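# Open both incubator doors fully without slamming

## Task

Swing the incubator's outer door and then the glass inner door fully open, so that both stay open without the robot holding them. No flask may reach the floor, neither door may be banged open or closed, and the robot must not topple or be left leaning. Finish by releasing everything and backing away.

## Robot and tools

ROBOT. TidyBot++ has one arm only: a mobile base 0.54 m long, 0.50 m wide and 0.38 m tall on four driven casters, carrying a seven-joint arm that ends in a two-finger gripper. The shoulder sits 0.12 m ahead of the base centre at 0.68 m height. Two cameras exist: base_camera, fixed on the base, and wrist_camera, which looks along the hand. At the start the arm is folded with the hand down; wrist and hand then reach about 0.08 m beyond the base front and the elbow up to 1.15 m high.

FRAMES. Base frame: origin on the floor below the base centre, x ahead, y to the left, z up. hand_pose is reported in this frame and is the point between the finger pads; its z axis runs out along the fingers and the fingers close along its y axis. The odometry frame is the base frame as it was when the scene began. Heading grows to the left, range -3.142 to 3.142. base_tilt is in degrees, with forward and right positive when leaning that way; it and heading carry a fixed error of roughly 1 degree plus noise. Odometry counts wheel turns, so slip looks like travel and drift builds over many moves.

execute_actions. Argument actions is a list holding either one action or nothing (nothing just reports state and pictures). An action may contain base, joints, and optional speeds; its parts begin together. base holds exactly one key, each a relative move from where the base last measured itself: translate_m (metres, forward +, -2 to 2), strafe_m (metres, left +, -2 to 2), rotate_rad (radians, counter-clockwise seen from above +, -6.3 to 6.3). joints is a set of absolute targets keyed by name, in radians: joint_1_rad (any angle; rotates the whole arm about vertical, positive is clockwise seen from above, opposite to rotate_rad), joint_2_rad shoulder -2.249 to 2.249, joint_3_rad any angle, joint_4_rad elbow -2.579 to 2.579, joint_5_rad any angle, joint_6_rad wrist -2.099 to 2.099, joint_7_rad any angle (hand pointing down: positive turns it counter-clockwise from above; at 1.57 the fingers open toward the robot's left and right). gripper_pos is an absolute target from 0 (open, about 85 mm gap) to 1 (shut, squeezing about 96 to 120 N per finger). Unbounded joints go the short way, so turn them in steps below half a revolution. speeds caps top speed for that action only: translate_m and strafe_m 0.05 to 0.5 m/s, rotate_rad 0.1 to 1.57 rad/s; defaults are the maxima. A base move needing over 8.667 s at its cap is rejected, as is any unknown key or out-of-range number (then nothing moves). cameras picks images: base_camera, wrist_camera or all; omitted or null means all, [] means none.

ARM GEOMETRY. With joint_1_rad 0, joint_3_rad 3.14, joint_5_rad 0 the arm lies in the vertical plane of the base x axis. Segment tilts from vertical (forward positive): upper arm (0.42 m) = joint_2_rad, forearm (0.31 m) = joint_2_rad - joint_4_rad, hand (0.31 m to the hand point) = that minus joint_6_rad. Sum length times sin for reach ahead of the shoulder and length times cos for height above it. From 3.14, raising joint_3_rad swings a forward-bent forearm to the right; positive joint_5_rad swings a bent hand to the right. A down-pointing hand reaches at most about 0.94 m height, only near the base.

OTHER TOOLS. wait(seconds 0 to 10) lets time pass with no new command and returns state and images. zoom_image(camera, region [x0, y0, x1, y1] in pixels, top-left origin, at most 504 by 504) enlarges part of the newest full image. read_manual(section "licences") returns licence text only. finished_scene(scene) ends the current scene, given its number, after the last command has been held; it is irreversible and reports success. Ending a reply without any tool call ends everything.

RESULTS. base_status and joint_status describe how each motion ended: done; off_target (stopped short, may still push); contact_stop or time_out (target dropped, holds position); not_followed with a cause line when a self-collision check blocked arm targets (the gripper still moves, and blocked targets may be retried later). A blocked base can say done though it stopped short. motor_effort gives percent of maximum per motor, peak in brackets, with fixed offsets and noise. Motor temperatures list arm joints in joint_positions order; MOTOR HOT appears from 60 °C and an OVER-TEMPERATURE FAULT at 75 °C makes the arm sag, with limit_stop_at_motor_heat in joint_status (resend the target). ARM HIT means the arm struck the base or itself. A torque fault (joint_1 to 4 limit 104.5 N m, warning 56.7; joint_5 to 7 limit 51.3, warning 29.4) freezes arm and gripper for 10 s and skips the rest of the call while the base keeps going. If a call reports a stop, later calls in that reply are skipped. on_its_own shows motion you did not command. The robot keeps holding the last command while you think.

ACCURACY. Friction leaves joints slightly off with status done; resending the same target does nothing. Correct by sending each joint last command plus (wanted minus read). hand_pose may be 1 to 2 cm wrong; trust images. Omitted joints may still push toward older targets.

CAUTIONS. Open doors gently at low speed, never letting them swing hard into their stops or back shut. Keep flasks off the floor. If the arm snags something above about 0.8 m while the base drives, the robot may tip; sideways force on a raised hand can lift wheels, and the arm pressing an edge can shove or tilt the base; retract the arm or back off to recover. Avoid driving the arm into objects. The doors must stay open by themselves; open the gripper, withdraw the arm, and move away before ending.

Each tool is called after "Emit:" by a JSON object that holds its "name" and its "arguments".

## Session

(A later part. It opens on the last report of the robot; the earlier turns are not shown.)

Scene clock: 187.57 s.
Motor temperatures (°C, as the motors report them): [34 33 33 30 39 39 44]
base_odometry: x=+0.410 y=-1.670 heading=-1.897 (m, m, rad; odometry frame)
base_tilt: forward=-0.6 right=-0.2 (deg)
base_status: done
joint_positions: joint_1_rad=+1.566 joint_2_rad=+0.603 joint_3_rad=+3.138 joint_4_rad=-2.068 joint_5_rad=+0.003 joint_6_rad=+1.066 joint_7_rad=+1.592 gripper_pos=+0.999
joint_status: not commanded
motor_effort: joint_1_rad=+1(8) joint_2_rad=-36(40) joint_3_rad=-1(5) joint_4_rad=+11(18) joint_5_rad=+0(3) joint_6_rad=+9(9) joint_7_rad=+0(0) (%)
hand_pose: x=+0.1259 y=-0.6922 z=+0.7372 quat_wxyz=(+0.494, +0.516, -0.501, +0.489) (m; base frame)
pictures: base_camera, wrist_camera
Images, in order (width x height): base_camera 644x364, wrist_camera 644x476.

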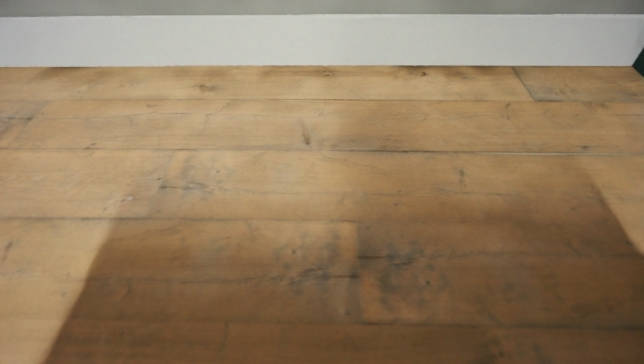

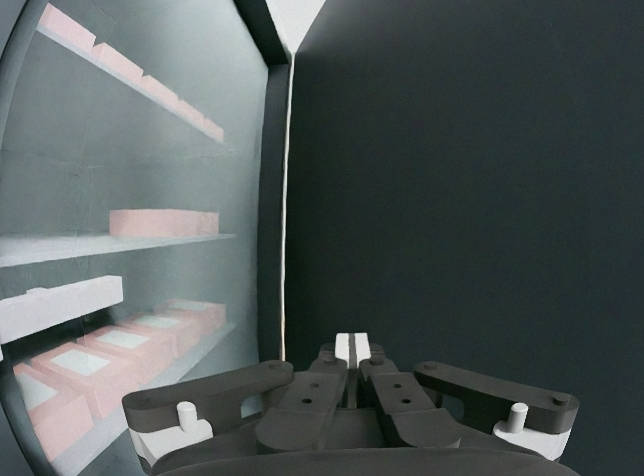

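Emit:
{"name": "execute_actions", "arguments": {"actions": [{"base":{"translate_m":-0.2},"speeds":{"translate_m":0.08}}]}}

Scene clock: 193.80 s.
Motor temperatures (°C, as the motors report them): [34 33 33 30 39 39 44]
base_odometry: x=+0.474 y=-1.481 heading=-1.897 (m, m, rad; odometry frame)
base_tilt: forward=-0.6 right=-0.2 (deg)
base_status: done
joint_positions: joint_1_rad=+1.570 joint_2_rad=+0.603 joint_3_rad=+3.138 joint_4_rad=-2.068 joint_5_rad=+0.004 joint_6_rad=+1.066 joint_7_rad=+1.592 gripper_pos=+0.999
joint_status: not commanded
motor_effort: joint_1_rad=+1(5) joint_2_rad=-37(38) joint_3_rad=-1(3) joint_4_rad=+10(11) joint_5_rad=+0(3) joint_6_rad=+9(9) joint_7_rad=+0(1) (%)
hand_pose: x=+0.1239 y=-0.6922 z=+0.7372 quat_wxyz=(+0.494, +0.516, -0.502, +0.488) (m; base frame)
pictures: base_camera, wrist_camera
Images, in order (width x height): base_camera 644x364, wrist_camera 644x476.

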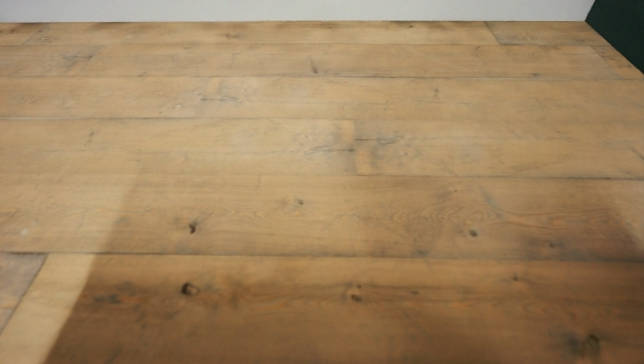

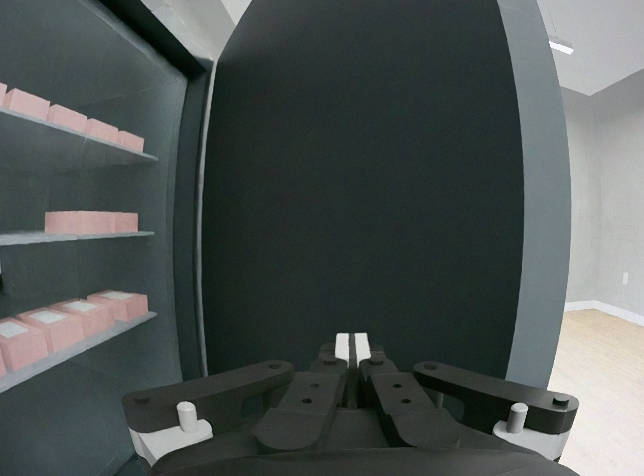

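Emit:
{"name": "execute_actions", "arguments": {"actions": [{"base":{"strafe_m":-0.35},"speeds":{"strafe_m":0.08}}]}}

Emit:
{"name": "execute_actions", "arguments": {"actions": [{"base":{"strafe_m":-0.3},"speeds":{"strafe_m":0.08}}]}}

Scene clock: 204.67 s.
Motor temperatures (°C, as the motors report them): [34 33 33 30 39 39 44]
base_odometry: x=+0.142 y=-1.368 heading=-1.897 (m, m, rad; odometry frame)
base_tilt: forward=-0.5 right=-0.2 (deg)
base_status: done
joint_positions: joint_1_rad=+1.567 joint_2_rad=+0.602 joint_3_rad=+3.138 joint_4_rad=-2.068 joint_5_rad=+0.004 joint_6_rad=+1.066 joint_7_rad=+1.592 gripper_pos=+0.999
joint_status: not commanded
motor_effort: joint_1_rad=+0(5) joint_2_rad=-36(38) joint_3_rad=-1(3) joint_4_rad=+11(14) joint_5_rad=+0(2) joint_6_rad=+9(10) joint_7_rad=+0(0) (%)
hand_pose: x=+0.1257 y=-0.6921 z=+0.7381 quat_wxyz=(+0.494, +0.516, -0.501, +0.489) (m; base frame)
pictures: base_camera, wrist_camera
Images, in order (width x height): base_camera 644x364, wrist_camera 644x476.

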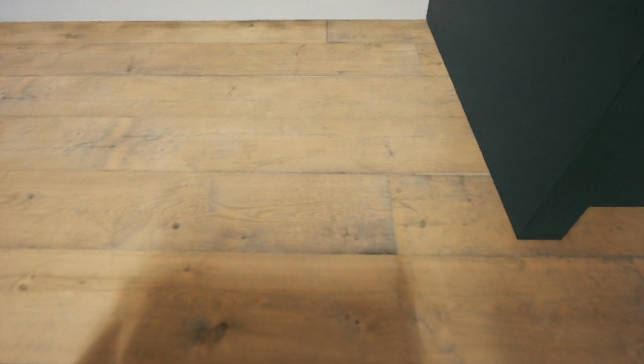

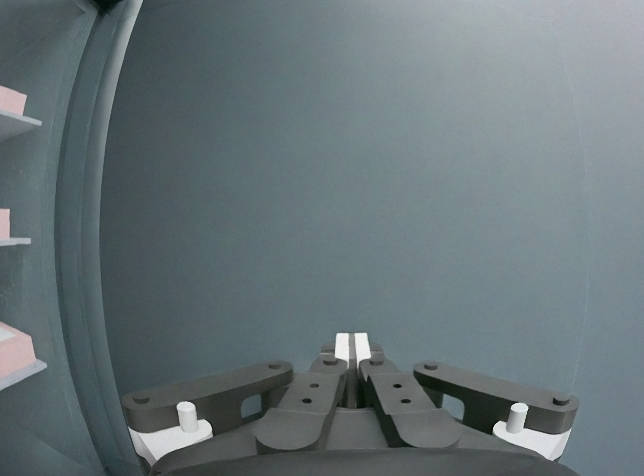

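Scene clock: 208.93 s.
Motor temperatures (°C, as the motors report them): [34 33 33 30 39 39 44]
base_odometry: x=-0.142 y=-1.271 heading=-1.898 (m, m, rad; odometry frame)
base_tilt: forward=-0.5 right=-0.2 (deg)
base_status: done
joint_positions: joint_1_rad=+1.567 joint_2_rad=+0.598 joint_3_rad=+3.138 joint_4_rad=-2.077 joint_5_rad=+0.004 joint_6_rad=+1.067 joint_7_rad=+1.592 gripper_pos=+0.999
joint_status: not commanded
motor_effort: joint_1_rad=+0(1) joint_2_rad=-36(39) joint_3_rad=-2(2) joint_4_rad=+10(17) joint_5_rad=+0(1) joint_6_rad=+9(10) joint_7_rad=+0(0) (%)
hand_pose: x=+0.1256 y=-0.6895 z=+0.7373 quat_wxyz=(+0.493, +0.517, -0.501, +0.488) (m; base frame)
pictures: base_camera, wrist_camera
Images, in order (width x height): base_camera 644x364, wrist_camera 644x476.

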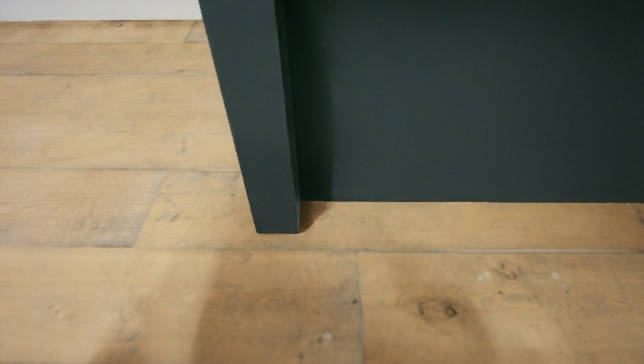

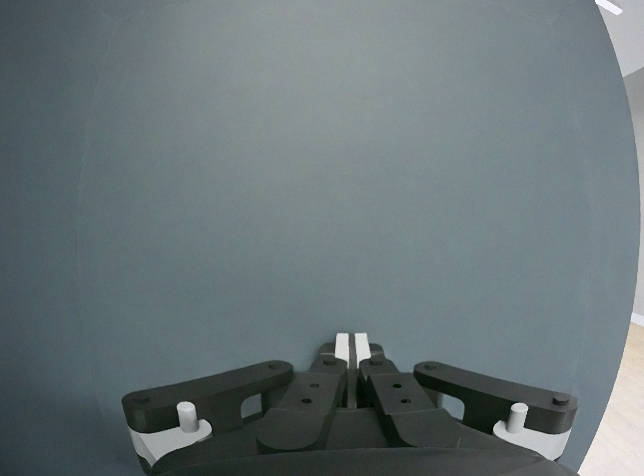

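Emit:
{"name": "execute_actions", "arguments": {"actions": [{"base":{"translate_m":-0.15},"speeds":{"translate_m":0.15}}], "cameras": []}}

Emit:
{"name": "execute_actions", "arguments": {"actions": [{"base":{"strafe_m":-0.2},"speeds":{"strafe_m":0.06}}]}}

Scene clock: 217.83 s.
Motor temperatures (°C, as the motors report them): [34 33 33 30 39 39 44]
base_odometry: x=-0.094 y=-1.129 heading=-1.898 (m, m, rad; odometry frame)
base_tilt: forward=-0.6 right=-0.2 (deg)
base_status: done
joint_positions: joint_1_rad=+1.572 joint_2_rad=+0.598 joint_3_rad=+3.138 joint_4_rad=-2.077 joint_5_rad=+0.004 joint_6_rad=+1.067 joint_7_rad=+1.592 gripper_pos=+0.999
joint_status: not commanded
motor_effort: joint_1_rad=+0(5) joint_2_rad=-37(38) joint_3_rad=-1(3) joint_4_rad=+11(11) joint_5_rad=+0(1) joint_6_rad=+9(9) joint_7_rad=+0(1) (%)
hand_pose: x=+0.1226 y=-0.6895 z=+0.7373 quat_wxyz=(+0.494, +0.516, -0.503, +0.487) (m; base frame)
pictures: none
No camera images: the call's "cameras" was empty. Leave "cameras" out to get every camera's image.

Scene clock: 224.47 s.
Motor temperatures (°C, as the motors report them): [34 33 33 30 39 39 44]
base_odometry: x=-0.280 y=-1.066 heading=-1.904 (m, m, rad; odometry frame)
base_tilt: forward=-0.6 right=-0.3 (deg)
base_status: strafe_m time_out (by the wheels' count: -0.196 of -0.200)
joint_positions: joint_1_rad=+1.629 joint_2_rad=+0.464 joint_3_rad=+3.172 joint_4_rad=-2.298 joint_5_rad=-0.066 joint_6_rad=+1.098 joint_7_rad=+1.592 gripper_pos=+0.999
joint_status: not commanded
motor_effort: joint_1_rad=-11(14) joint_2_rad=-3(39) joint_3_rad=-11(14) joint_4_rad=+51(56) joint_5_rad=+12(14) joint_6_rad=+3(10) joint_7_rad=+0(1) (%)
hand_pose: x=+0.0508 y=-0.6110 z=+0.7370 quat_wxyz=(+0.512, +0.486, -0.557, +0.438) (m; base frame)
pictures: base_camera, wrist_camera
Images, in order (width x height): base_camera 644x364, wrist_camera 644x476.

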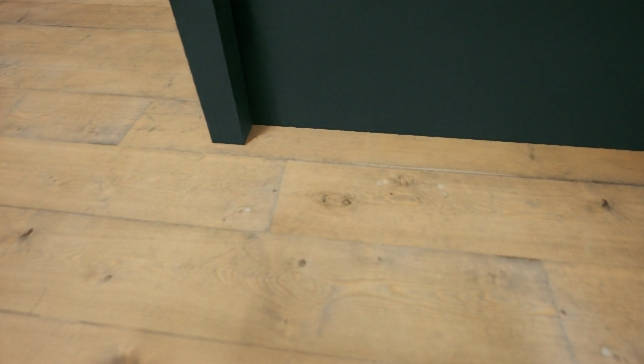

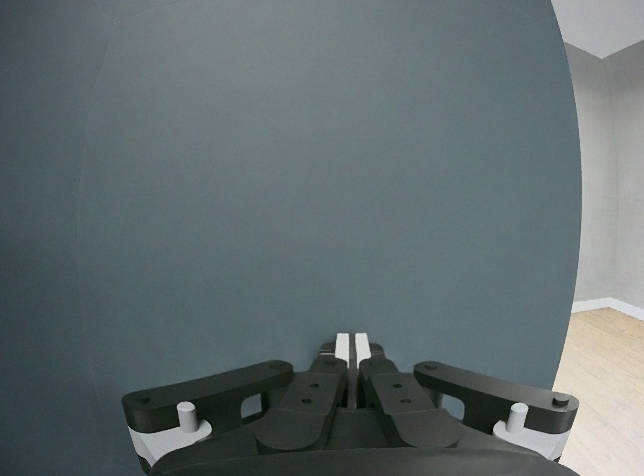

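Emit:
{"name": "execute_actions", "arguments": {"actions": [{"base":{"strafe_m":0.3},"speeds":{"strafe_m":0.2}}], "cameras": []}}

Emit:
{"name": "execute_actions", "arguments": {"actions": [{"base":{"translate_m":-0.3},"joints":{"joint_1_rad":0.0,"joint_2_rad":0.6,"joint_3_rad":3.14,"joint_4_rad":-2.07,"joint_5_rad":0,"joint_6_rad":1.10,"joint_7_rad":1.57}}]}}

Scene clock: 234.77 s.
Motor temperatures (°C, as the motors report them): [34 33 33 31 39 39 44]
base_odometry: x=+0.003 y=-1.164 heading=-1.903 (m, m, rad; odometry frame)
base_tilt: forward=-0.6 right=-0.2 (deg)
base_status: done
joint_positions: joint_1_rad=+1.566 joint_2_rad=+0.605 joint_3_rad=+3.150 joint_4_rad=-2.063 joint_5_rad=-0.015 joint_6_rad=+1.099 joint_7_rad=+1.592 gripper_pos=+0.999
joint_status: not commanded
motor_effort: joint_1_rad=+1(12) joint_2_rad=-37(40) joint_3_rad=-1(11) joint_4_rad=+11(50) joint_5_rad=+0(12) joint_6_rad=+9(10) joint_7_rad=+0(1) (%)
hand_pose: x=+0.1153 y=-0.6942 z=+0.7487 quat_wxyz=(+0.509, +0.500, -0.499, +0.492) (m; base frame)
pictures: none
No camera images: the call's "cameras" was empty. Leave "cameras" out to get every camera's image.

Scene clock: 237.57 s.
Motor temperatures (°C, as the motors report them): [34 33 33 31 39 39 44]
base_odometry: x=+0.101 y=-0.881 heading=-1.903 (m, m, rad; odometry frame)
base_tilt: forward=-0.5 right=-0.3 (deg)
base_status: done
joint_positions: joint_1_rad=+0.002 joint_2_rad=+0.605 joint_3_rad=+3.150 joint_4_rad=-2.063 joint_5_rad=-0.015 joint_6_rad=+1.099 joint_7_rad=+1.592 gripper_pos=+0.999
joint_status: all done
motor_effort: joint_1_rad=+1(3) joint_2_rad=-37(39) joint_3_rad=-1(3) joint_4_rad=+11(11) joint_5_rad=+0(1) joint_6_rad=+9(8) joint_7_rad=+0(1) (%)
hand_pose: x=+0.8131 y=-0.0087 z=+0.7487 quat_wxyz=(+0.014, +0.706, -0.001, +0.708) (m; base frame)
pictures: base_camera, wrist_camera
Images, in order (width x height): base_camera 644x364, wrist_camera 644x476.

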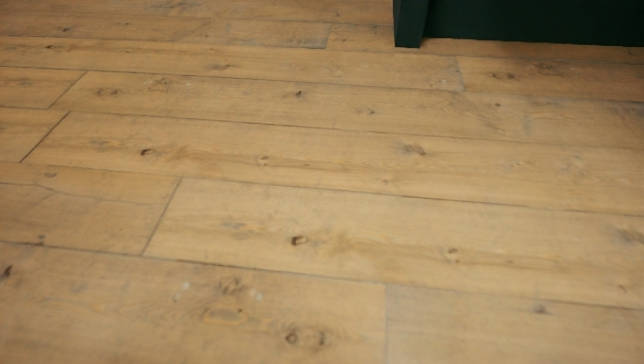

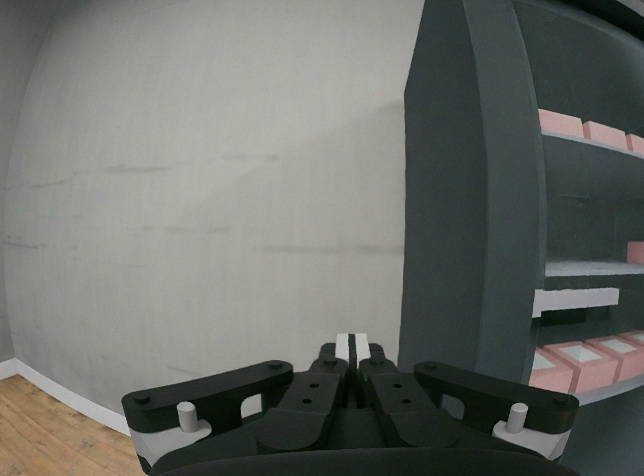

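Emit:
{"name": "execute_actions", "arguments": {"actions": [{"base":{"rotate_rad":-0.12}}], "cameras": []}}

Emit:
{"name": "execute_actions", "arguments": {"actions": [{"base":{"translate_m":-0.2}}], "cameras": []}}

Emit:
{"name": "execute_actions", "arguments": {"actions": [{"base":{"strafe_m":-0.3}}]}}

Scene clock: 244.63 s.
Motor temperatures (°C, as the motors report them): [34 33 33 31 39 39 44]
base_odometry: x=+0.101 y=-0.880 heading=-2.024 (m, m, rad; odometry frame)
base_tilt: forward=-0.6 right=-0.2 (deg)
base_status: done
joint_positions: joint_1_rad=+0.003 joint_2_rad=+0.605 joint_3_rad=+3.149 joint_4_rad=-2.063 joint_5_rad=-0.014 joint_6_rad=+1.099 joint_7_rad=+1.592 gripper_pos=+0.999
joint_status: not commanded
motor_effort: joint_1_rad=+1(3) joint_2_rad=-37(38) joint_3_rad=-1(4) joint_4_rad=+11(11) joint_5_rad=+1(2) joint_6_rad=+9(9) joint_7_rad=+0(0) (%)
hand_pose: x=+0.8131 y=-0.0089 z=+0.7487 quat_wxyz=(+0.014, +0.706, -0.001, +0.708) (m; base frame)
pictures: none
No camera images: the call's "cameras" was empty. Leave "cameras" out to get every camera's image.

Scene clock: 246.27 s.
Motor temperatures (°C, as the motors report them): [34 33 33 31 39 39 44]
base_odometry: x=+0.189 y=-0.700 heading=-2.025 (m, m, rad; odometry frame)
base_tilt: forward=-0.6 right=-0.3 (deg)
base_status: done
joint_positions: joint_1_rad=+0.003 joint_2_rad=+0.603 joint_3_rad=+3.149 joint_4_rad=-2.063 joint_5_rad=-0.014 joint_6_rad=+1.099 joint_7_rad=+1.592 gripper_pos=+0.999
joint_status: not commanded
motor_effort: joint_1_rad=+1(1) joint_2_rad=-38(42) joint_3_rad=-1(2) joint_4_rad=+11(13) joint_5_rad=+0(1) joint_6_rad=+9(10) joint_7_rad=+0(0) (%)
hand_pose: x=+0.8129 y=-0.0089 z=+0.7504 quat_wxyz=(+0.014, +0.706, -0.001, +0.709) (m; base frame)
pictures: none
No camera images: the call's "cameras" was empty. Leave "cameras" out to get every camera's image.

Scene clock: 248.30 s.
Motor temperatures (°C, as the motors report them): [34 33 33 31 39 39 44]
base_odometry: x=-0.080 y=-0.568 heading=-2.026 (m, m, rad; odometry frame)
base_tilt: forward=-0.6 right=-0.2 (deg)
base_status: done
joint_positions: joint_1_rad=+0.006 joint_2_rad=+0.603 joint_3_rad=+3.149 joint_4_rad=-2.063 joint_5_rad=-0.014 joint_6_rad=+1.099 joint_7_rad=+1.592 gripper_pos=+0.999
joint_status: not commanded
motor_effort: joint_1_rad=+1(2) joint_2_rad=-37(37) joint_3_rad=-1(3) joint_4_rad=+11(11) joint_5_rad=+0(1) joint_6_rad=+9(9) joint_7_rad=+1(1) (%)
hand_pose: x=+0.8129 y=-0.0104 z=+0.7504 quat_wxyz=(+0.015, +0.706, -0.002, +0.709) (m; base frame)
pictures: base_camera, wrist_camera
Images, in order (width x height): base_camera 644x364, wrist_camera 644x476.

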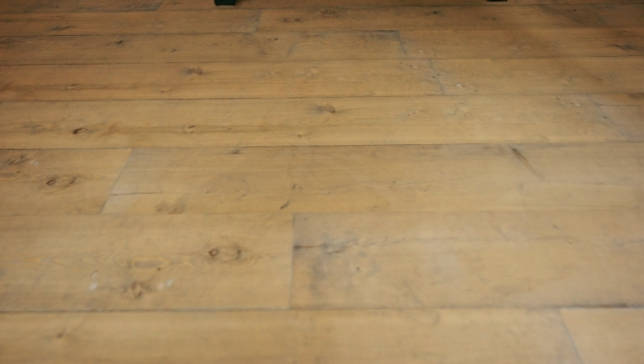

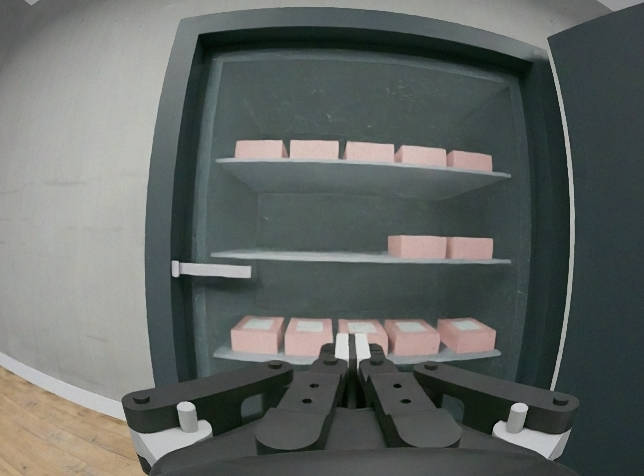

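Emit:
{"name": "zoom_image", "arguments": {"camera": "wrist_camera", "region": [140, 220, 300, 320]}}

Region (140, 220, 300, 320) of wrist_camera's 644x476 image, scaled by 3.150; it fills the top 315 rows of this view, and the rest is white.

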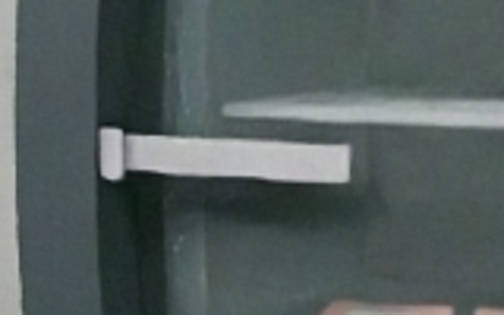

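Emit:
{"name": "execute_actions", "arguments": {"actions": [{"base":{"strafe_m":0.22}}], "cameras": []}}

Emit:
{"name": "execute_actions", "arguments": {"actions": [{"base":{"translate_m":0.2},"speeds":{"translate_m":0.2},"joints":{"joint_1_rad":-0.0}}], "cameras": ["wrist_camera"]}}

Scene clock: 260.17 s.
Motor temperatures (°C, as the motors report them): [34 33 33 30 39 39 44]
base_odometry: x=+0.118 y=-0.665 heading=-2.027 (m, m, rad; odometry frame)
base_tilt: forward=-0.5 right=-0.3 (deg)
base_status: done
joint_positions: joint_1_rad=-0.003 joint_2_rad=+0.602 joint_3_rad=+3.149 joint_4_rad=-2.063 joint_5_rad=-0.013 joint_6_rad=+1.099 joint_7_rad=+1.592 gripper_pos=+0.999
joint_status: not commanded
motor_effort: joint_1_rad=+2(4) joint_2_rad=-37(40) joint_3_rad=-2(3) joint_4_rad=+11(11) joint_5_rad=+0(1) joint_6_rad=+9(9) joint_7_rad=+1(0) (%)
hand_pose: x=+0.8129 y=-0.0041 z=+0.7509 quat_wxyz=(+0.012, +0.705, +0.001, +0.709) (m; base frame)
pictures: none
No camera images: the call's "cameras" was empty. Leave "cameras" out to get every camera's image.

Scene clock: 261.93 s.
Motor temperatures (°C, as the motors report them): [34 33 33 30 39 39 44]
base_odometry: x=+0.030 y=-0.845 heading=-2.027 (m, m, rad; odometry frame)
base_tilt: forward=-0.5 right=-0.3 (deg)
base_status: done
joint_positions: joint_1_rad=-0.003 joint_2_rad=+0.601 joint_3_rad=+3.149 joint_4_rad=-2.063 joint_5_rad=-0.013 joint_6_rad=+1.099 joint_7_rad=+1.592 gripper_pos=+0.999
joint_status: all done
motor_effort: joint_1_rad=+1(2) joint_2_rad=-36(39) joint_3_rad=-1(3) joint_4_rad=+12(13) joint_5_rad=+0(1) joint_6_rad=+8(9) joint_7_rad=+0(0) (%)
hand_pose: x=+0.8128 y=-0.0044 z=+0.7512 quat_wxyz=(+0.012, +0.705, +0.001, +0.709) (m; base frame)
pictures: wrist_camera
Images, in order (width x height): wrist_camera 644x476.

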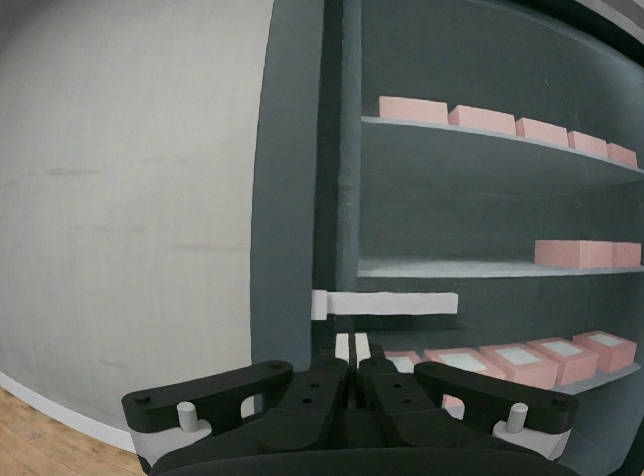

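Emit:
{"name": "execute_actions", "arguments": {"actions": [{"joints":{"joint_1_rad":0.1,"joint_2_rad":0.3,"joint_4_rad":-1.8,"joint_6_rad":0.0}}], "cameras": ["wrist_camera"]}}

Scene clock: 272.03 s.
Motor temperatures (°C, as the motors report them): [34 33 33 30 39 39 44]
base_odometry: x=+0.030 y=-0.845 heading=-2.027 (m, m, rad; odometry frame)
base_tilt: forward=-0.5 right=-0.2 (deg)
base_status: not commanded
joint_positions: joint_1_rad=+0.092 joint_2_rad=+0.302 joint_3_rad=+3.149 joint_4_rad=-1.820 joint_5_rad=-0.013 joint_6_rad=+0.033 joint_7_rad=+1.592 gripper_pos=+0.999
joint_status: all done
motor_effort: joint_1_rad=+1(2) joint_2_rad=-32(38) joint_3_rad=-1(1) joint_4_rad=+16(17) joint_5_rad=+0(0) joint_6_rad=+7(11) joint_7_rad=+1(0) (%)
hand_pose: x=+0.7794 y=-0.0639 z=+0.7649 quat_wxyz=(+0.028, +0.864, -0.039, +0.502) (m; base frame)
pictures: wrist_camera
Images, in order (width x height): wrist_camera 644x476.

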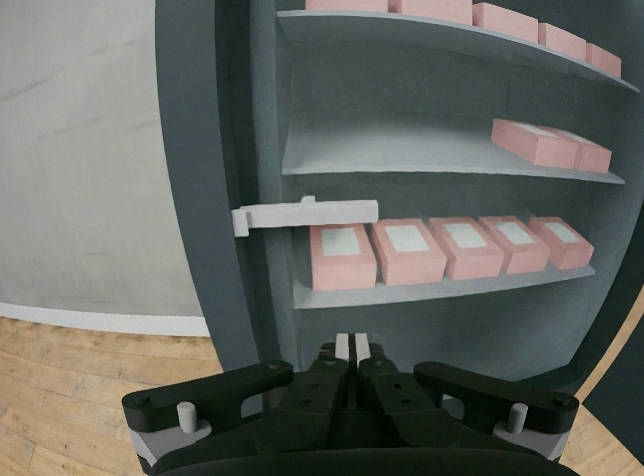

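Emit:
{"name": "zoom_image", "arguments": {"camera": "wrist_camera", "region": [210, 170, 400, 270]}}

Region (210, 170, 400, 270) of wrist_camera's 644x476 image, scaled by 2.653; it fills the top 265 rows of this view, and the rest is white.

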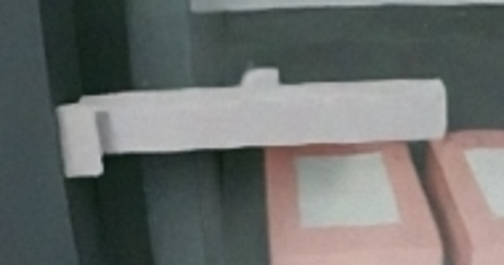

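Emit:
{"name": "execute_actions", "arguments": {"actions": [{"base":{"strafe_m":-0.03},"joints":{"joint_1_rad":0.0,"joint_2_rad":0.6,"joint_4_rad":-2.07,"joint_6_rad":1.10,"joint_7_rad":3.12,"gripper_pos":0.3}}], "cameras": ["wrist_camera"]}}

Scene clock: 291.83 s.
Motor temperatures (°C, as the motors report them): [34 33 33 30 39 39 44]
base_odometry: x=+0.003 y=-0.832 heading=-2.026 (m, m, rad; odometry frame)
base_tilt: forward=-0.5 right=-0.2 (deg)
base_status: done
joint_positions: joint_1_rad=+0.009 joint_2_rad=+0.594 joint_3_rad=+3.149 joint_4_rad=-2.051 joint_5_rad=-0.013 joint_6_rad=+1.066 joint_7_rad=+3.101 gripper_pos=+0.300
joint_status: all done
motor_effort: joint_1_rad=+1(4) joint_2_rad=-36(38) joint_3_rad=-1(2) joint_4_rad=+12(17) joint_5_rad=+0(0) joint_6_rad=+8(9) joint_7_rad=+0(0) (%)
hand_pose: x=+0.8154 y=-0.0121 z=+0.7513 quat_wxyz=(+0.494, +0.519, +0.484, +0.502) (m; base frame)
pictures: wrist_camera
Images, in order (width x height): wrist_camera 644x476.

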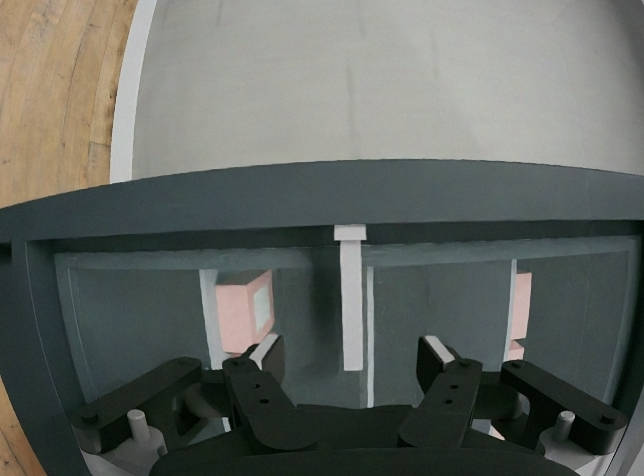

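Emit:
{"name": "execute_actions", "arguments": {"actions": [{"base":{"translate_m":0.09},"speeds":{"translate_m":0.1}}], "cameras": ["wrist_camera"]}}

Scene clock: 299.60 s.
Motor temperatures (°C, as the motors report them): [34 33 33 30 39 39 44]
base_odometry: x=-0.037 y=-0.913 heading=-2.027 (m, m, rad; odometry frame)
base_tilt: forward=-0.5 right=-0.3 (deg)
base_status: done
joint_positions: joint_1_rad=+0.008 joint_2_rad=+0.595 joint_3_rad=+3.149 joint_4_rad=-2.053 joint_5_rad=-0.013 joint_6_rad=+1.066 joint_7_rad=+3.101 gripper_pos=+0.300
joint_status: not commanded
motor_effort: joint_1_rad=+1(3) joint_2_rad=-37(40) joint_3_rad=-1(1) joint_4_rad=+12(12) joint_5_rad=+0(0) joint_6_rad=+9(10) joint_7_rad=+0(0) (%)
hand_pose: x=+0.8150 y=-0.0117 z=+0.7502 quat_wxyz=(+0.493, +0.520, +0.485, +0.502) (m; base frame)
pictures: wrist_camera
Images, in order (width x height): wrist_camera 644x476.

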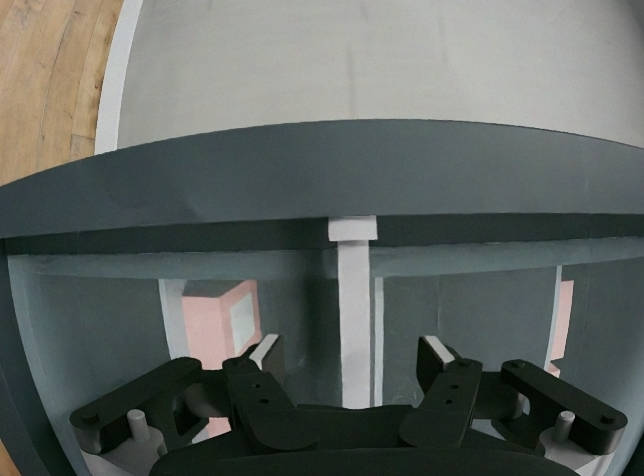

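Emit:
{"name": "execute_actions", "arguments": {"actions": [{"base":{"translate_m":0.035},"speeds":{"translate_m":0.05}}], "cameras": ["wrist_camera"]}}

Emit:
{"name": "execute_actions", "arguments": {"actions": [{"joints":{"gripper_pos":1}}], "cameras": ["wrist_camera"]}}

Scene clock: 308.33 s.
Motor temperatures (°C, as the motors report them): [34 33 33 30 39 39 44]
base_odometry: x=-0.053 y=-0.944 heading=-2.027 (m, m, rad; odometry frame)
base_tilt: forward=-0.6 right=-0.3 (deg)
base_status: done
joint_positions: joint_1_rad=+0.007 joint_2_rad=+0.595 joint_3_rad=+3.149 joint_4_rad=-2.053 joint_5_rad=-0.013 joint_6_rad=+1.066 joint_7_rad=+3.101 gripper_pos=+0.300
joint_status: not commanded
motor_effort: joint_1_rad=+1(1) joint_2_rad=-36(39) joint_3_rad=+0(3) joint_4_rad=+11(12) joint_5_rad=+0(1) joint_6_rad=+9(9) joint_7_rad=+0(0) (%)
hand_pose: x=+0.8150 y=-0.0113 z=+0.7499 quat_wxyz=(+0.493, +0.520, +0.485, +0.502) (m; base frame)
pictures: wrist_camera
Images, in order (width x height): wrist_camera 644x476.

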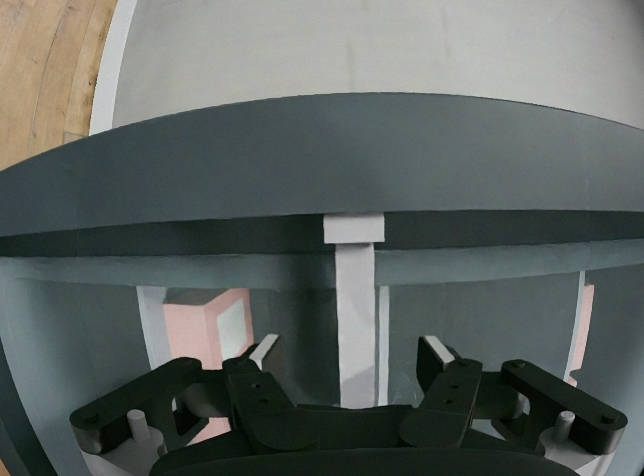

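Scene clock: 309.27 s.
Motor temperatures (°C, as the motors report them): [34 33 33 30 39 39 44]
base_odometry: x=-0.053 y=-0.944 heading=-2.027 (m, m, rad; odometry frame)
base_tilt: forward=-0.5 right=-0.2 (deg)
base_status: not commanded
joint_positions: joint_1_rad=+0.007 joint_2_rad=+0.593 joint_3_rad=+3.149 joint_4_rad=-2.055 joint_5_rad=-0.013 joint_6_rad=+1.072 joint_7_rad=+3.103 gripper_pos=+0.865
joint_status: gripper_pos off_target (ended at +0.865, target +1.000)
motor_effort: joint_1_rad=-1(0) joint_2_rad=-34(37) joint_3_rad=-3(3) joint_4_rad=+10(14) joint_5_rad=-1(1) joint_6_rad=+7(10) joint_7_rad=-2(3) (%)
hand_pose: x=+0.8144 y=-0.0113 z=+0.7523 quat_wxyz=(+0.495, +0.518, +0.484, +0.503) (m; base frame)
pictures: wrist_camera
Images, in order (width x height): wrist_camera 644x476.

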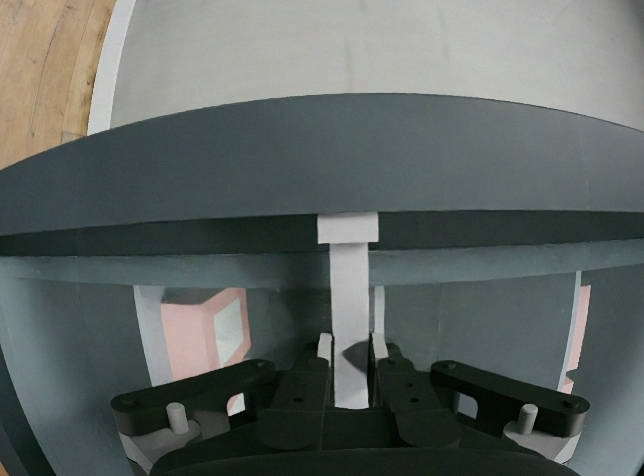

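Emit:
{"name": "execute_actions", "arguments": {"actions": [{"joints":{"joint_7_rad":3.5}}], "cameras": ["wrist_camera"]}}

Scene clock: 312.77 s.
Motor temperatures (°C, as the motors report them): [34 33 33 30 39 39 44]
base_odometry: x=-0.053 y=-0.944 heading=-2.027 (m, m, rad; odometry frame)
base_tilt: forward=-0.5 right=-0.2 (deg)
base_status: not commanded
joint_positions: joint_1_rad=+0.007 joint_2_rad=+0.593 joint_3_rad=+3.149 joint_4_rad=-2.055 joint_5_rad=-0.013 joint_6_rad=+1.073 joint_7_rad=+3.481 gripper_pos=+0.865
joint_status: all done
motor_effort: joint_1_rad=+1(0) joint_2_rad=-35(35) joint_3_rad=-1(3) joint_4_rad=+11(11) joint_5_rad=+1(1) joint_6_rad=+7(7) joint_7_rad=+1(3) (%)
hand_pose: x=+0.8144 y=-0.0113 z=+0.7528 quat_wxyz=(+0.581, +0.417, +0.573, +0.401) (m; base frame)
pictures: wrist_camera
Images, in order (width x height): wrist_camera 644x476.

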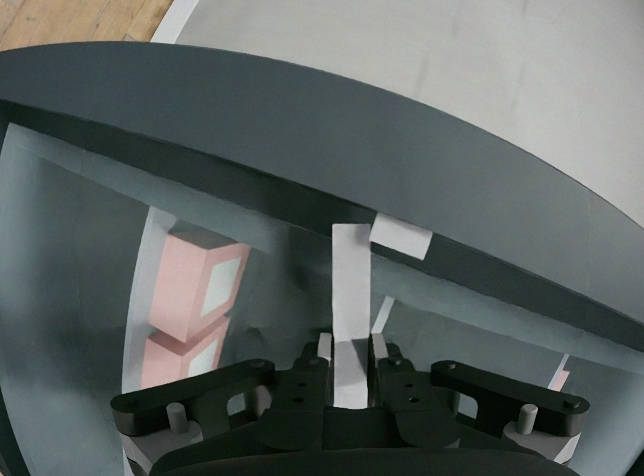

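Turns freely. A bit more, then pull.

Emit:
{"name": "execute_actions", "arguments": {"actions": [{"joints":{"joint_7_rad":3.9}}], "cameras": ["wrist_camera"]}}

Emit:
{"name": "execute_actions", "arguments": {"actions": [{"base":{"translate_m":-0.07},"speeds":{"translate_m":0.05}}], "cameras": ["wrist_camera"]}}

Scene clock: 318.43 s.
Motor temperatures (°C, as the motors report them): [34 33 33 30 39 39 44]
base_odometry: x=-0.053 y=-0.944 heading=-2.027 (m, m, rad; odometry frame)
base_tilt: forward=-0.5 right=-0.2 (deg)
base_status: not commanded
joint_positions: joint_1_rad=+0.007 joint_2_rad=+0.593 joint_3_rad=+3.149 joint_4_rad=-2.055 joint_5_rad=-0.013 joint_6_rad=+1.075 joint_7_rad=+3.881 gripper_pos=+0.865
joint_status: all done
motor_effort: joint_1_rad=+1(2) joint_2_rad=-35(35) joint_3_rad=+0(1) joint_4_rad=+12(13) joint_5_rad=+0(0) joint_6_rad=+6(7) joint_7_rad=+0(2) (%)
hand_pose: x=+0.8144 y=-0.0112 z=+0.7532 quat_wxyz=(+0.649, +0.295, +0.644, +0.278) (m; base frame)
pictures: wrist_camera
Images, in order (width x height): wrist_camera 644x476.

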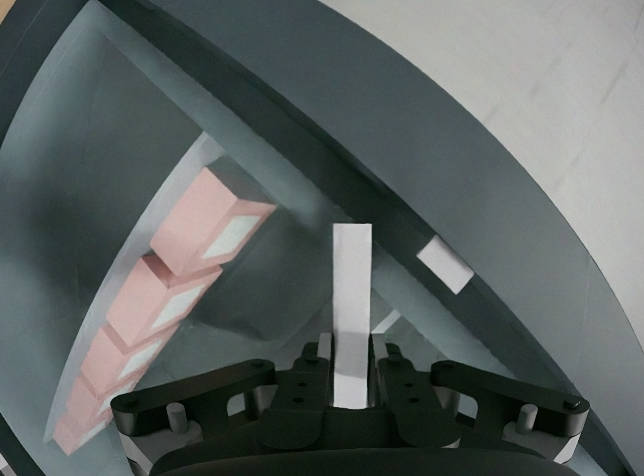

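Scene clock: 320.27 s.
Motor temperatures (°C, as the motors report them): [34 33 33 30 39 39 44]
base_odometry: x=-0.022 y=-0.881 heading=-2.027 (m, m, rad; odometry frame)
base_tilt: forward=-0.5 right=-0.3 (deg)
base_status: done
joint_positions: joint_1_rad=+0.023 joint_2_rad=+0.593 joint_3_rad=+3.149 joint_4_rad=-2.055 joint_5_rad=-0.013 joint_6_rad=+1.077 joint_7_rad=+3.881 gripper_pos=+0.865
joint_status: not commanded
motor_effort: joint_1_rad=-3(6) joint_2_rad=-37(39) joint_3_rad=-5(6) joint_4_rad=+10(12) joint_5_rad=+2(3) joint_6_rad=+7(9) joint_7_rad=+0(0) (%)
hand_pose: x=+0.8140 y=-0.0222 z=+0.7534 quat_wxyz=(+0.652, +0.299, +0.641, +0.273) (m; base frame)
pictures: wrist_camera
Images, in order (width x height): wrist_camera 644x476.

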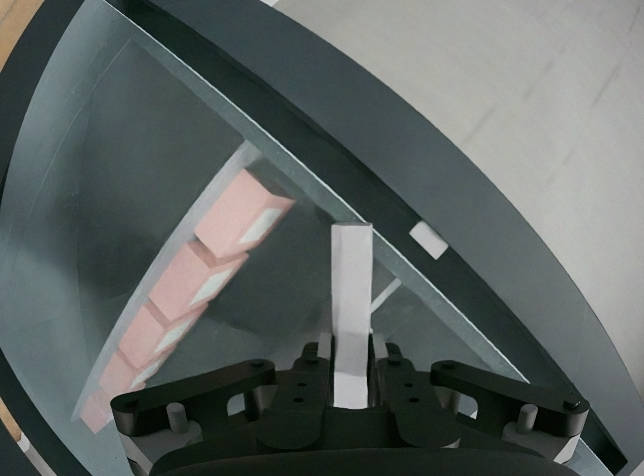

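Emit:
{"name": "execute_actions", "arguments": {"actions": [{"base":{"translate_m":-0.08},"speeds":{"translate_m":0.05}}], "cameras": ["wrist_camera"]}}

Emit:
{"name": "execute_actions", "arguments": {"actions": [{"base":{"strafe_m":-0.03},"joints":{"joint_7_rad":3.15},"speeds":{"strafe_m":0.05}}], "cameras": ["wrist_camera"]}}

Emit:
{"name": "execute_actions", "arguments": {"actions": [{"base":{"translate_m":-0.1},"speeds":{"translate_m":0.05}}], "cameras": ["wrist_camera"]}}

Scene clock: 329.67 s.
Motor temperatures (°C, as the motors report them): [34 33 33 30 39 39 44]
base_odometry: x=+0.013 y=-0.810 heading=-2.027 (m, m, rad; odometry frame)
base_tilt: forward=-0.5 right=-0.3 (deg)
base_status: done
joint_positions: joint_1_rad=+0.043 joint_2_rad=+0.594 joint_3_rad=+3.159 joint_4_rad=-2.056 joint_5_rad=-0.020 joint_6_rad=+1.078 joint_7_rad=+3.881 gripper_pos=+0.866
joint_status: not commanded
motor_effort: joint_1_rad=-7(10) joint_2_rad=-36(39) joint_3_rad=-9(10) joint_4_rad=+8(13) joint_5_rad=+5(6) joint_6_rad=+7(10) joint_7_rad=+0(0) (%)
hand_pose: x=+0.8130 y=-0.0436 z=+0.7532 quat_wxyz=(+0.657, +0.310, +0.636, +0.261) (m; base frame)
pictures: wrist_camera
Images, in order (width x height): wrist_camera 644x476.

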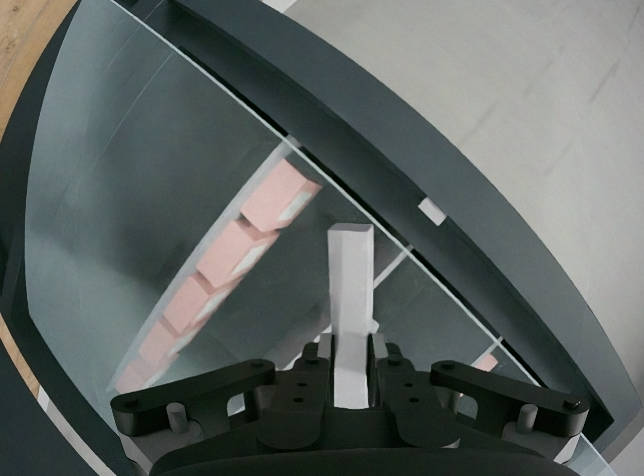

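Scene clock: 330.77 s.
Motor temperatures (°C, as the motors report them): [34 33 33 30 39 39 44]
base_odometry: x=-0.014 y=-0.796 heading=-2.027 (m, m, rad; odometry frame)
base_tilt: forward=-0.5 right=-0.2 (deg)
base_status: done
joint_positions: joint_1_rad=+0.002 joint_2_rad=+0.594 joint_3_rad=+3.158 joint_4_rad=-2.057 joint_5_rad=-0.012 joint_6_rad=+1.078 joint_7_rad=+3.170 gripper_pos=+0.874
joint_status: all done
motor_effort: joint_1_rad=+0(7) joint_2_rad=-38(39) joint_3_rad=-2(7) joint_4_rad=+12(13) joint_5_rad=+0(5) joint_6_rad=+10(11) joint_7_rad=-1(1) (%)
hand_pose: x=+0.8141 y=-0.0117 z=+0.7524 quat_wxyz=(+0.514, +0.499, +0.502, +0.485) (m; base frame)
pictures: wrist_camera
Images, in order (width x height): wrist_camera 644x476.

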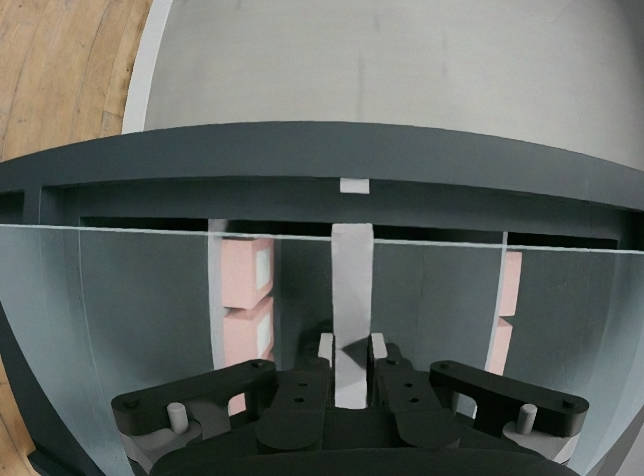

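Scene clock: 333.23 s.
Motor temperatures (°C, as the motors report them): [34 33 33 30 39 39 44]
base_odometry: x=+0.030 y=-0.706 heading=-2.028 (m, m, rad; odometry frame)
base_tilt: forward=-0.5 right=-0.2 (deg)
base_status: done
joint_positions: joint_1_rad=+0.057 joint_2_rad=+0.595 joint_3_rad=+3.172 joint_4_rad=-2.056 joint_5_rad=-0.034 joint_6_rad=+1.078 joint_7_rad=+3.170 gripper_pos=+0.876
joint_status: not commanded
motor_effort: joint_1_rad=-10(12) joint_2_rad=-35(40) joint_3_rad=-11(12) joint_4_rad=+6(14) joint_5_rad=+7(8) joint_6_rad=+6(11) joint_7_rad=+0(1) (%)
hand_pose: x=+0.8116 y=-0.0635 z=+0.7522 quat_wxyz=(+0.534, +0.520, +0.480, +0.463) (m; base frame)
pictures: wrist_camera
Images, in order (width x height): wrist_camera 644x476.

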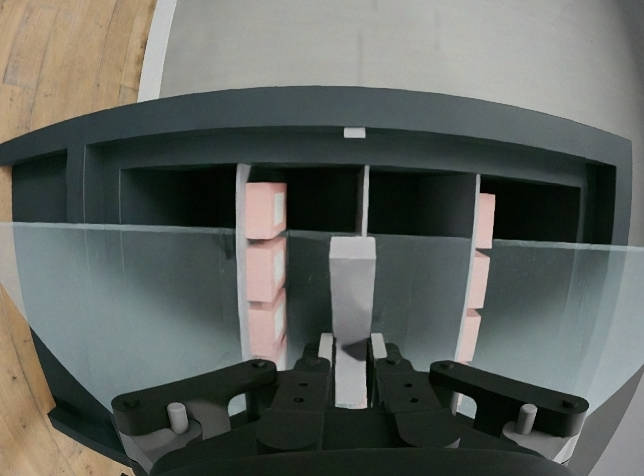

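Emit:
{"name": "execute_actions", "arguments": {"actions": [{"base":{"strafe_m":-0.05},"speeds":{"strafe_m":0.05}}], "cameras": []}}

Emit:
{"name": "execute_actions", "arguments": {"actions": [{"joints":{"gripper_pos":0.2}}], "cameras": []}}

Emit:
{"name": "execute_actions", "arguments": {"actions": [{"base":{"translate_m":-0.15},"speeds":{"translate_m":0.15}}], "cameras": ["wrist_camera"]}}

Emit:
{"name": "execute_actions", "arguments": {"actions": [{"base":{"strafe_m":0.75},"joints":{"joint_1_rad":1.57,"joint_7_rad":1.57,"gripper_pos":1}}]}}

Scene clock: 343.63 s.
Motor temperatures (°C, as the motors report them): [34 33 33 30 39 39 44]
base_odometry: x=-0.015 y=-0.684 heading=-2.028 (m, m, rad; odometry frame)
base_tilt: forward=-0.5 right=-0.2 (deg)
base_status: done
joint_positions: joint_1_rad=-0.001 joint_2_rad=+0.595 joint_3_rad=+3.157 joint_4_rad=-2.056 joint_5_rad=-0.012 joint_6_rad=+1.078 joint_7_rad=+3.170 gripper_pos=+0.876
joint_status: not commanded
motor_effort: joint_1_rad=+0(10) joint_2_rad=-34(36) joint_3_rad=-2(10) joint_4_rad=+10(11) joint_5_rad=+1(7) joint_6_rad=+7(8) joint_7_rad=-1(0) (%)
hand_pose: x=+0.8144 y=-0.0099 z=+0.7522 quat_wxyz=(+0.513, +0.498, +0.503, +0.486) (m; base frame)
pictures: none
No camera images: the call's "cameras" was empty. Leave "cameras" out to get every camera's image.

Scene clock: 344.63 s.
Motor temperatures (°C, as the motors report them): [34 33 33 30 39 39 44]
base_odometry: x=-0.015 y=-0.684 heading=-2.028 (m, m, rad; odometry frame)
base_tilt: forward=-0.6 right=-0.2 (deg)
base_status: not commanded
joint_positions: joint_1_rad=-0.001 joint_2_rad=+0.596 joint_3_rad=+3.157 joint_4_rad=-2.056 joint_5_rad=-0.012 joint_6_rad=+1.078 joint_7_rad=+3.170 gripper_pos=+0.200
joint_status: all done
motor_effort: joint_1_rad=+1(1) joint_2_rad=-37(38) joint_3_rad=-1(3) joint_4_rad=+11(11) joint_5_rad=+0(1) joint_6_rad=+8(9) joint_7_rad=+0(0) (%)
hand_pose: x=+0.8144 y=-0.0101 z=+0.7515 quat_wxyz=(+0.513, +0.499, +0.503, +0.485) (m; base frame)
pictures: none
No camera images: the call's "cameras" was empty. Leave "cameras" out to get every camera's image.

Scene clock: 346.30 s.
Motor temperatures (°C, as the motors report them): [34 33 33 30 39 39 44]
base_odometry: x=+0.051 y=-0.549 heading=-2.028 (m, m, rad; odometry frame)
base_tilt: forward=-0.5 right=-0.2 (deg)
base_status: done
joint_positions: joint_1_rad=-0.001 joint_2_rad=+0.598 joint_3_rad=+3.157 joint_4_rad=-2.056 joint_5_rad=-0.012 joint_6_rad=+1.078 joint_7_rad=+3.170 gripper_pos=+0.200
joint_status: not commanded
motor_effort: joint_1_rad=+1(2) joint_2_rad=-38(41) joint_3_rad=-1(2) joint_4_rad=+11(13) joint_5_rad=+0(0) joint_6_rad=+9(9) joint_7_rad=+0(0) (%)
hand_pose: x=+0.8144 y=-0.0101 z=+0.7500 quat_wxyz=(+0.512, +0.499, +0.503, +0.485) (m; base frame)
pictures: wrist_camera
Images, in order (width x height): wrist_camera 644x476.

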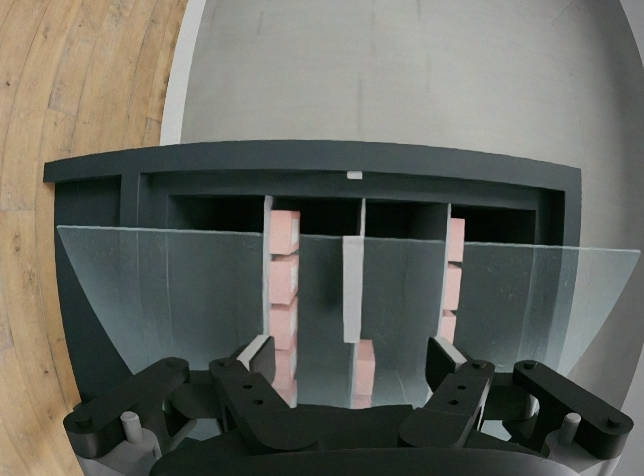

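Scene clock: 349.17 s.
Motor temperatures (°C, as the motors report them): [34 33 33 30 39 39 44]
base_odometry: x=+0.724 y=-0.880 heading=-2.028 (m, m, rad; odometry frame)
base_tilt: forward=-0.5 right=-0.2 (deg)
base_status: done
joint_positions: joint_1_rad=+1.568 joint_2_rad=+0.598 joint_3_rad=+3.157 joint_4_rad=-2.057 joint_5_rad=-0.012 joint_6_rad=+1.078 joint_7_rad=+1.605 gripper_pos=+0.999
joint_status: all done
motor_effort: joint_1_rad=+2(1) joint_2_rad=-37(40) joint_3_rad=-1(3) joint_4_rad=+12(12) joint_5_rad=+0(1) joint_6_rad=+9(10) joint_7_rad=+1(0) (%)
hand_pose: x=+0.1105 y=-0.6954 z=+0.7499 quat_wxyz=(+0.513, +0.505, -0.497, +0.484) (m; base frame)
pictures: base_camera, wrist_camera
Images, in order (width x height): base_camera 644x364, wrist_camera 644x476.

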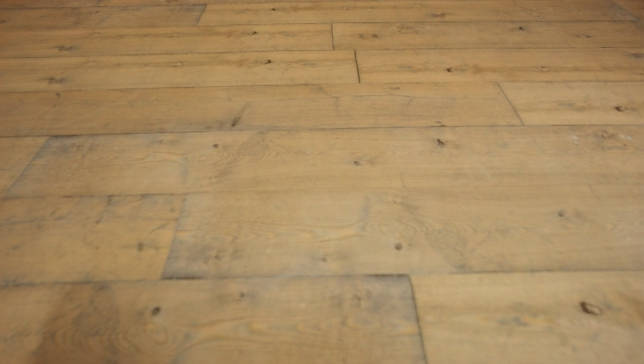

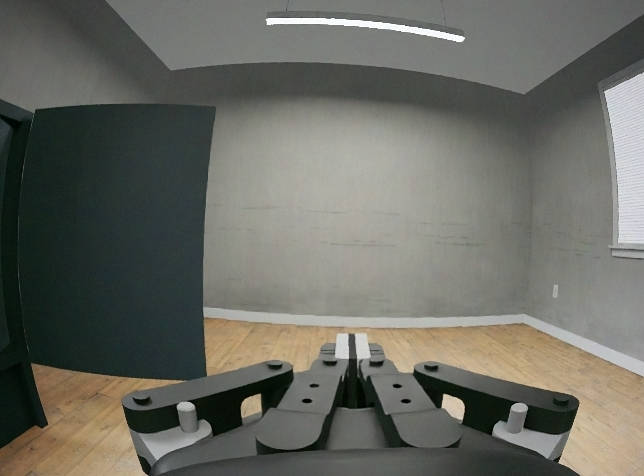

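Emit:
{"name": "execute_actions", "arguments": {"actions": [{"base":{"strafe_m":0.1}}], "cameras": []}}

Emit:
{"name": "execute_actions", "arguments": {"actions": [{"base":{"translate_m":0.98}}]}}

Scene clock: 357.27 s.
Motor temperatures (°C, as the motors report them): [34 33 33 30 39 39 44]
base_odometry: x=+0.814 y=-0.924 heading=-2.028 (m, m, rad; odometry frame)
base_tilt: forward=-0.6 right=-0.2 (deg)
base_status: done
joint_positions: joint_1_rad=+1.568 joint_2_rad=+0.598 joint_3_rad=+3.157 joint_4_rad=-2.058 joint_5_rad=-0.012 joint_6_rad=+1.078 joint_7_rad=+1.605 gripper_pos=+0.999
joint_status: not commanded
motor_effort: joint_1_rad=+1(1) joint_2_rad=-36(39) joint_3_rad=-1(3) joint_4_rad=+12(13) joint_5_rad=+0(1) joint_6_rad=+8(9) joint_7_rad=+0(0) (%)
hand_pose: x=+0.1105 y=-0.6950 z=+0.7494 quat_wxyz=(+0.513, +0.506, -0.498, +0.484) (m; base frame)
pictures: none
No camera images: the call's "cameras" was empty. Leave "cameras" out to get every camera's image.

Scene clock: 360.60 s.
Motor temperatures (°C, as the motors report them): [34 33 33 30 39 39 44]
base_odometry: x=+0.382 y=-1.803 heading=-2.028 (m, m, rad; odometry frame)
base_tilt: forward=-0.5 right=-0.2 (deg)
base_status: done
joint_positions: joint_1_rad=+1.568 joint_2_rad=+0.598 joint_3_rad=+3.157 joint_4_rad=-2.058 joint_5_rad=-0.012 joint_6_rad=+1.078 joint_7_rad=+1.605 gripper_pos=+0.999
joint_status: not commanded
motor_effort: joint_1_rad=+1(2) joint_2_rad=-37(39) joint_3_rad=-1(3) joint_4_rad=+11(11) joint_5_rad=+0(1) joint_6_rad=+9(9) joint_7_rad=+0(1) (%)
hand_pose: x=+0.1110 y=-0.6950 z=+0.7494 quat_wxyz=(+0.512, +0.506, -0.498, +0.484) (m; base frame)
pictures: base_camera, wrist_camera
Images, in order (width x height): base_camera 644x364, wrist_camera 644x476.

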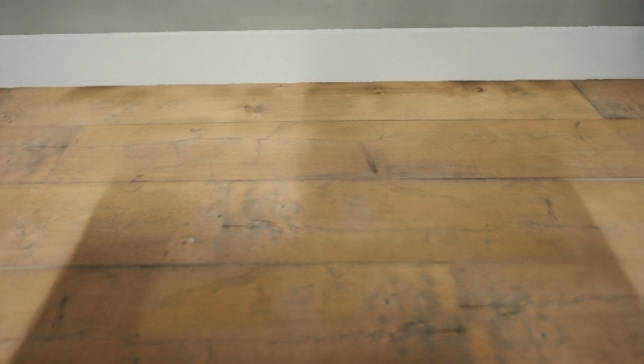

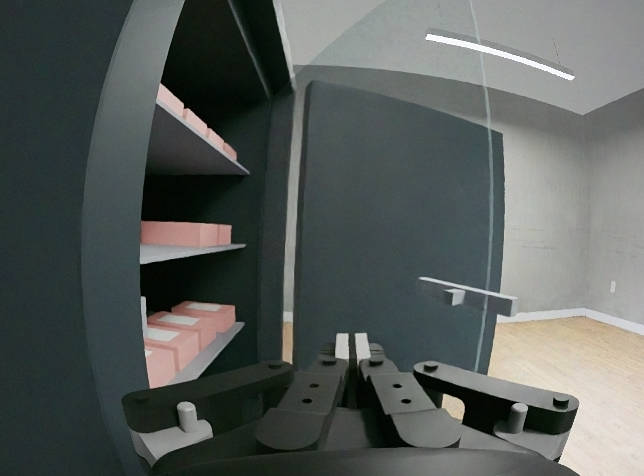

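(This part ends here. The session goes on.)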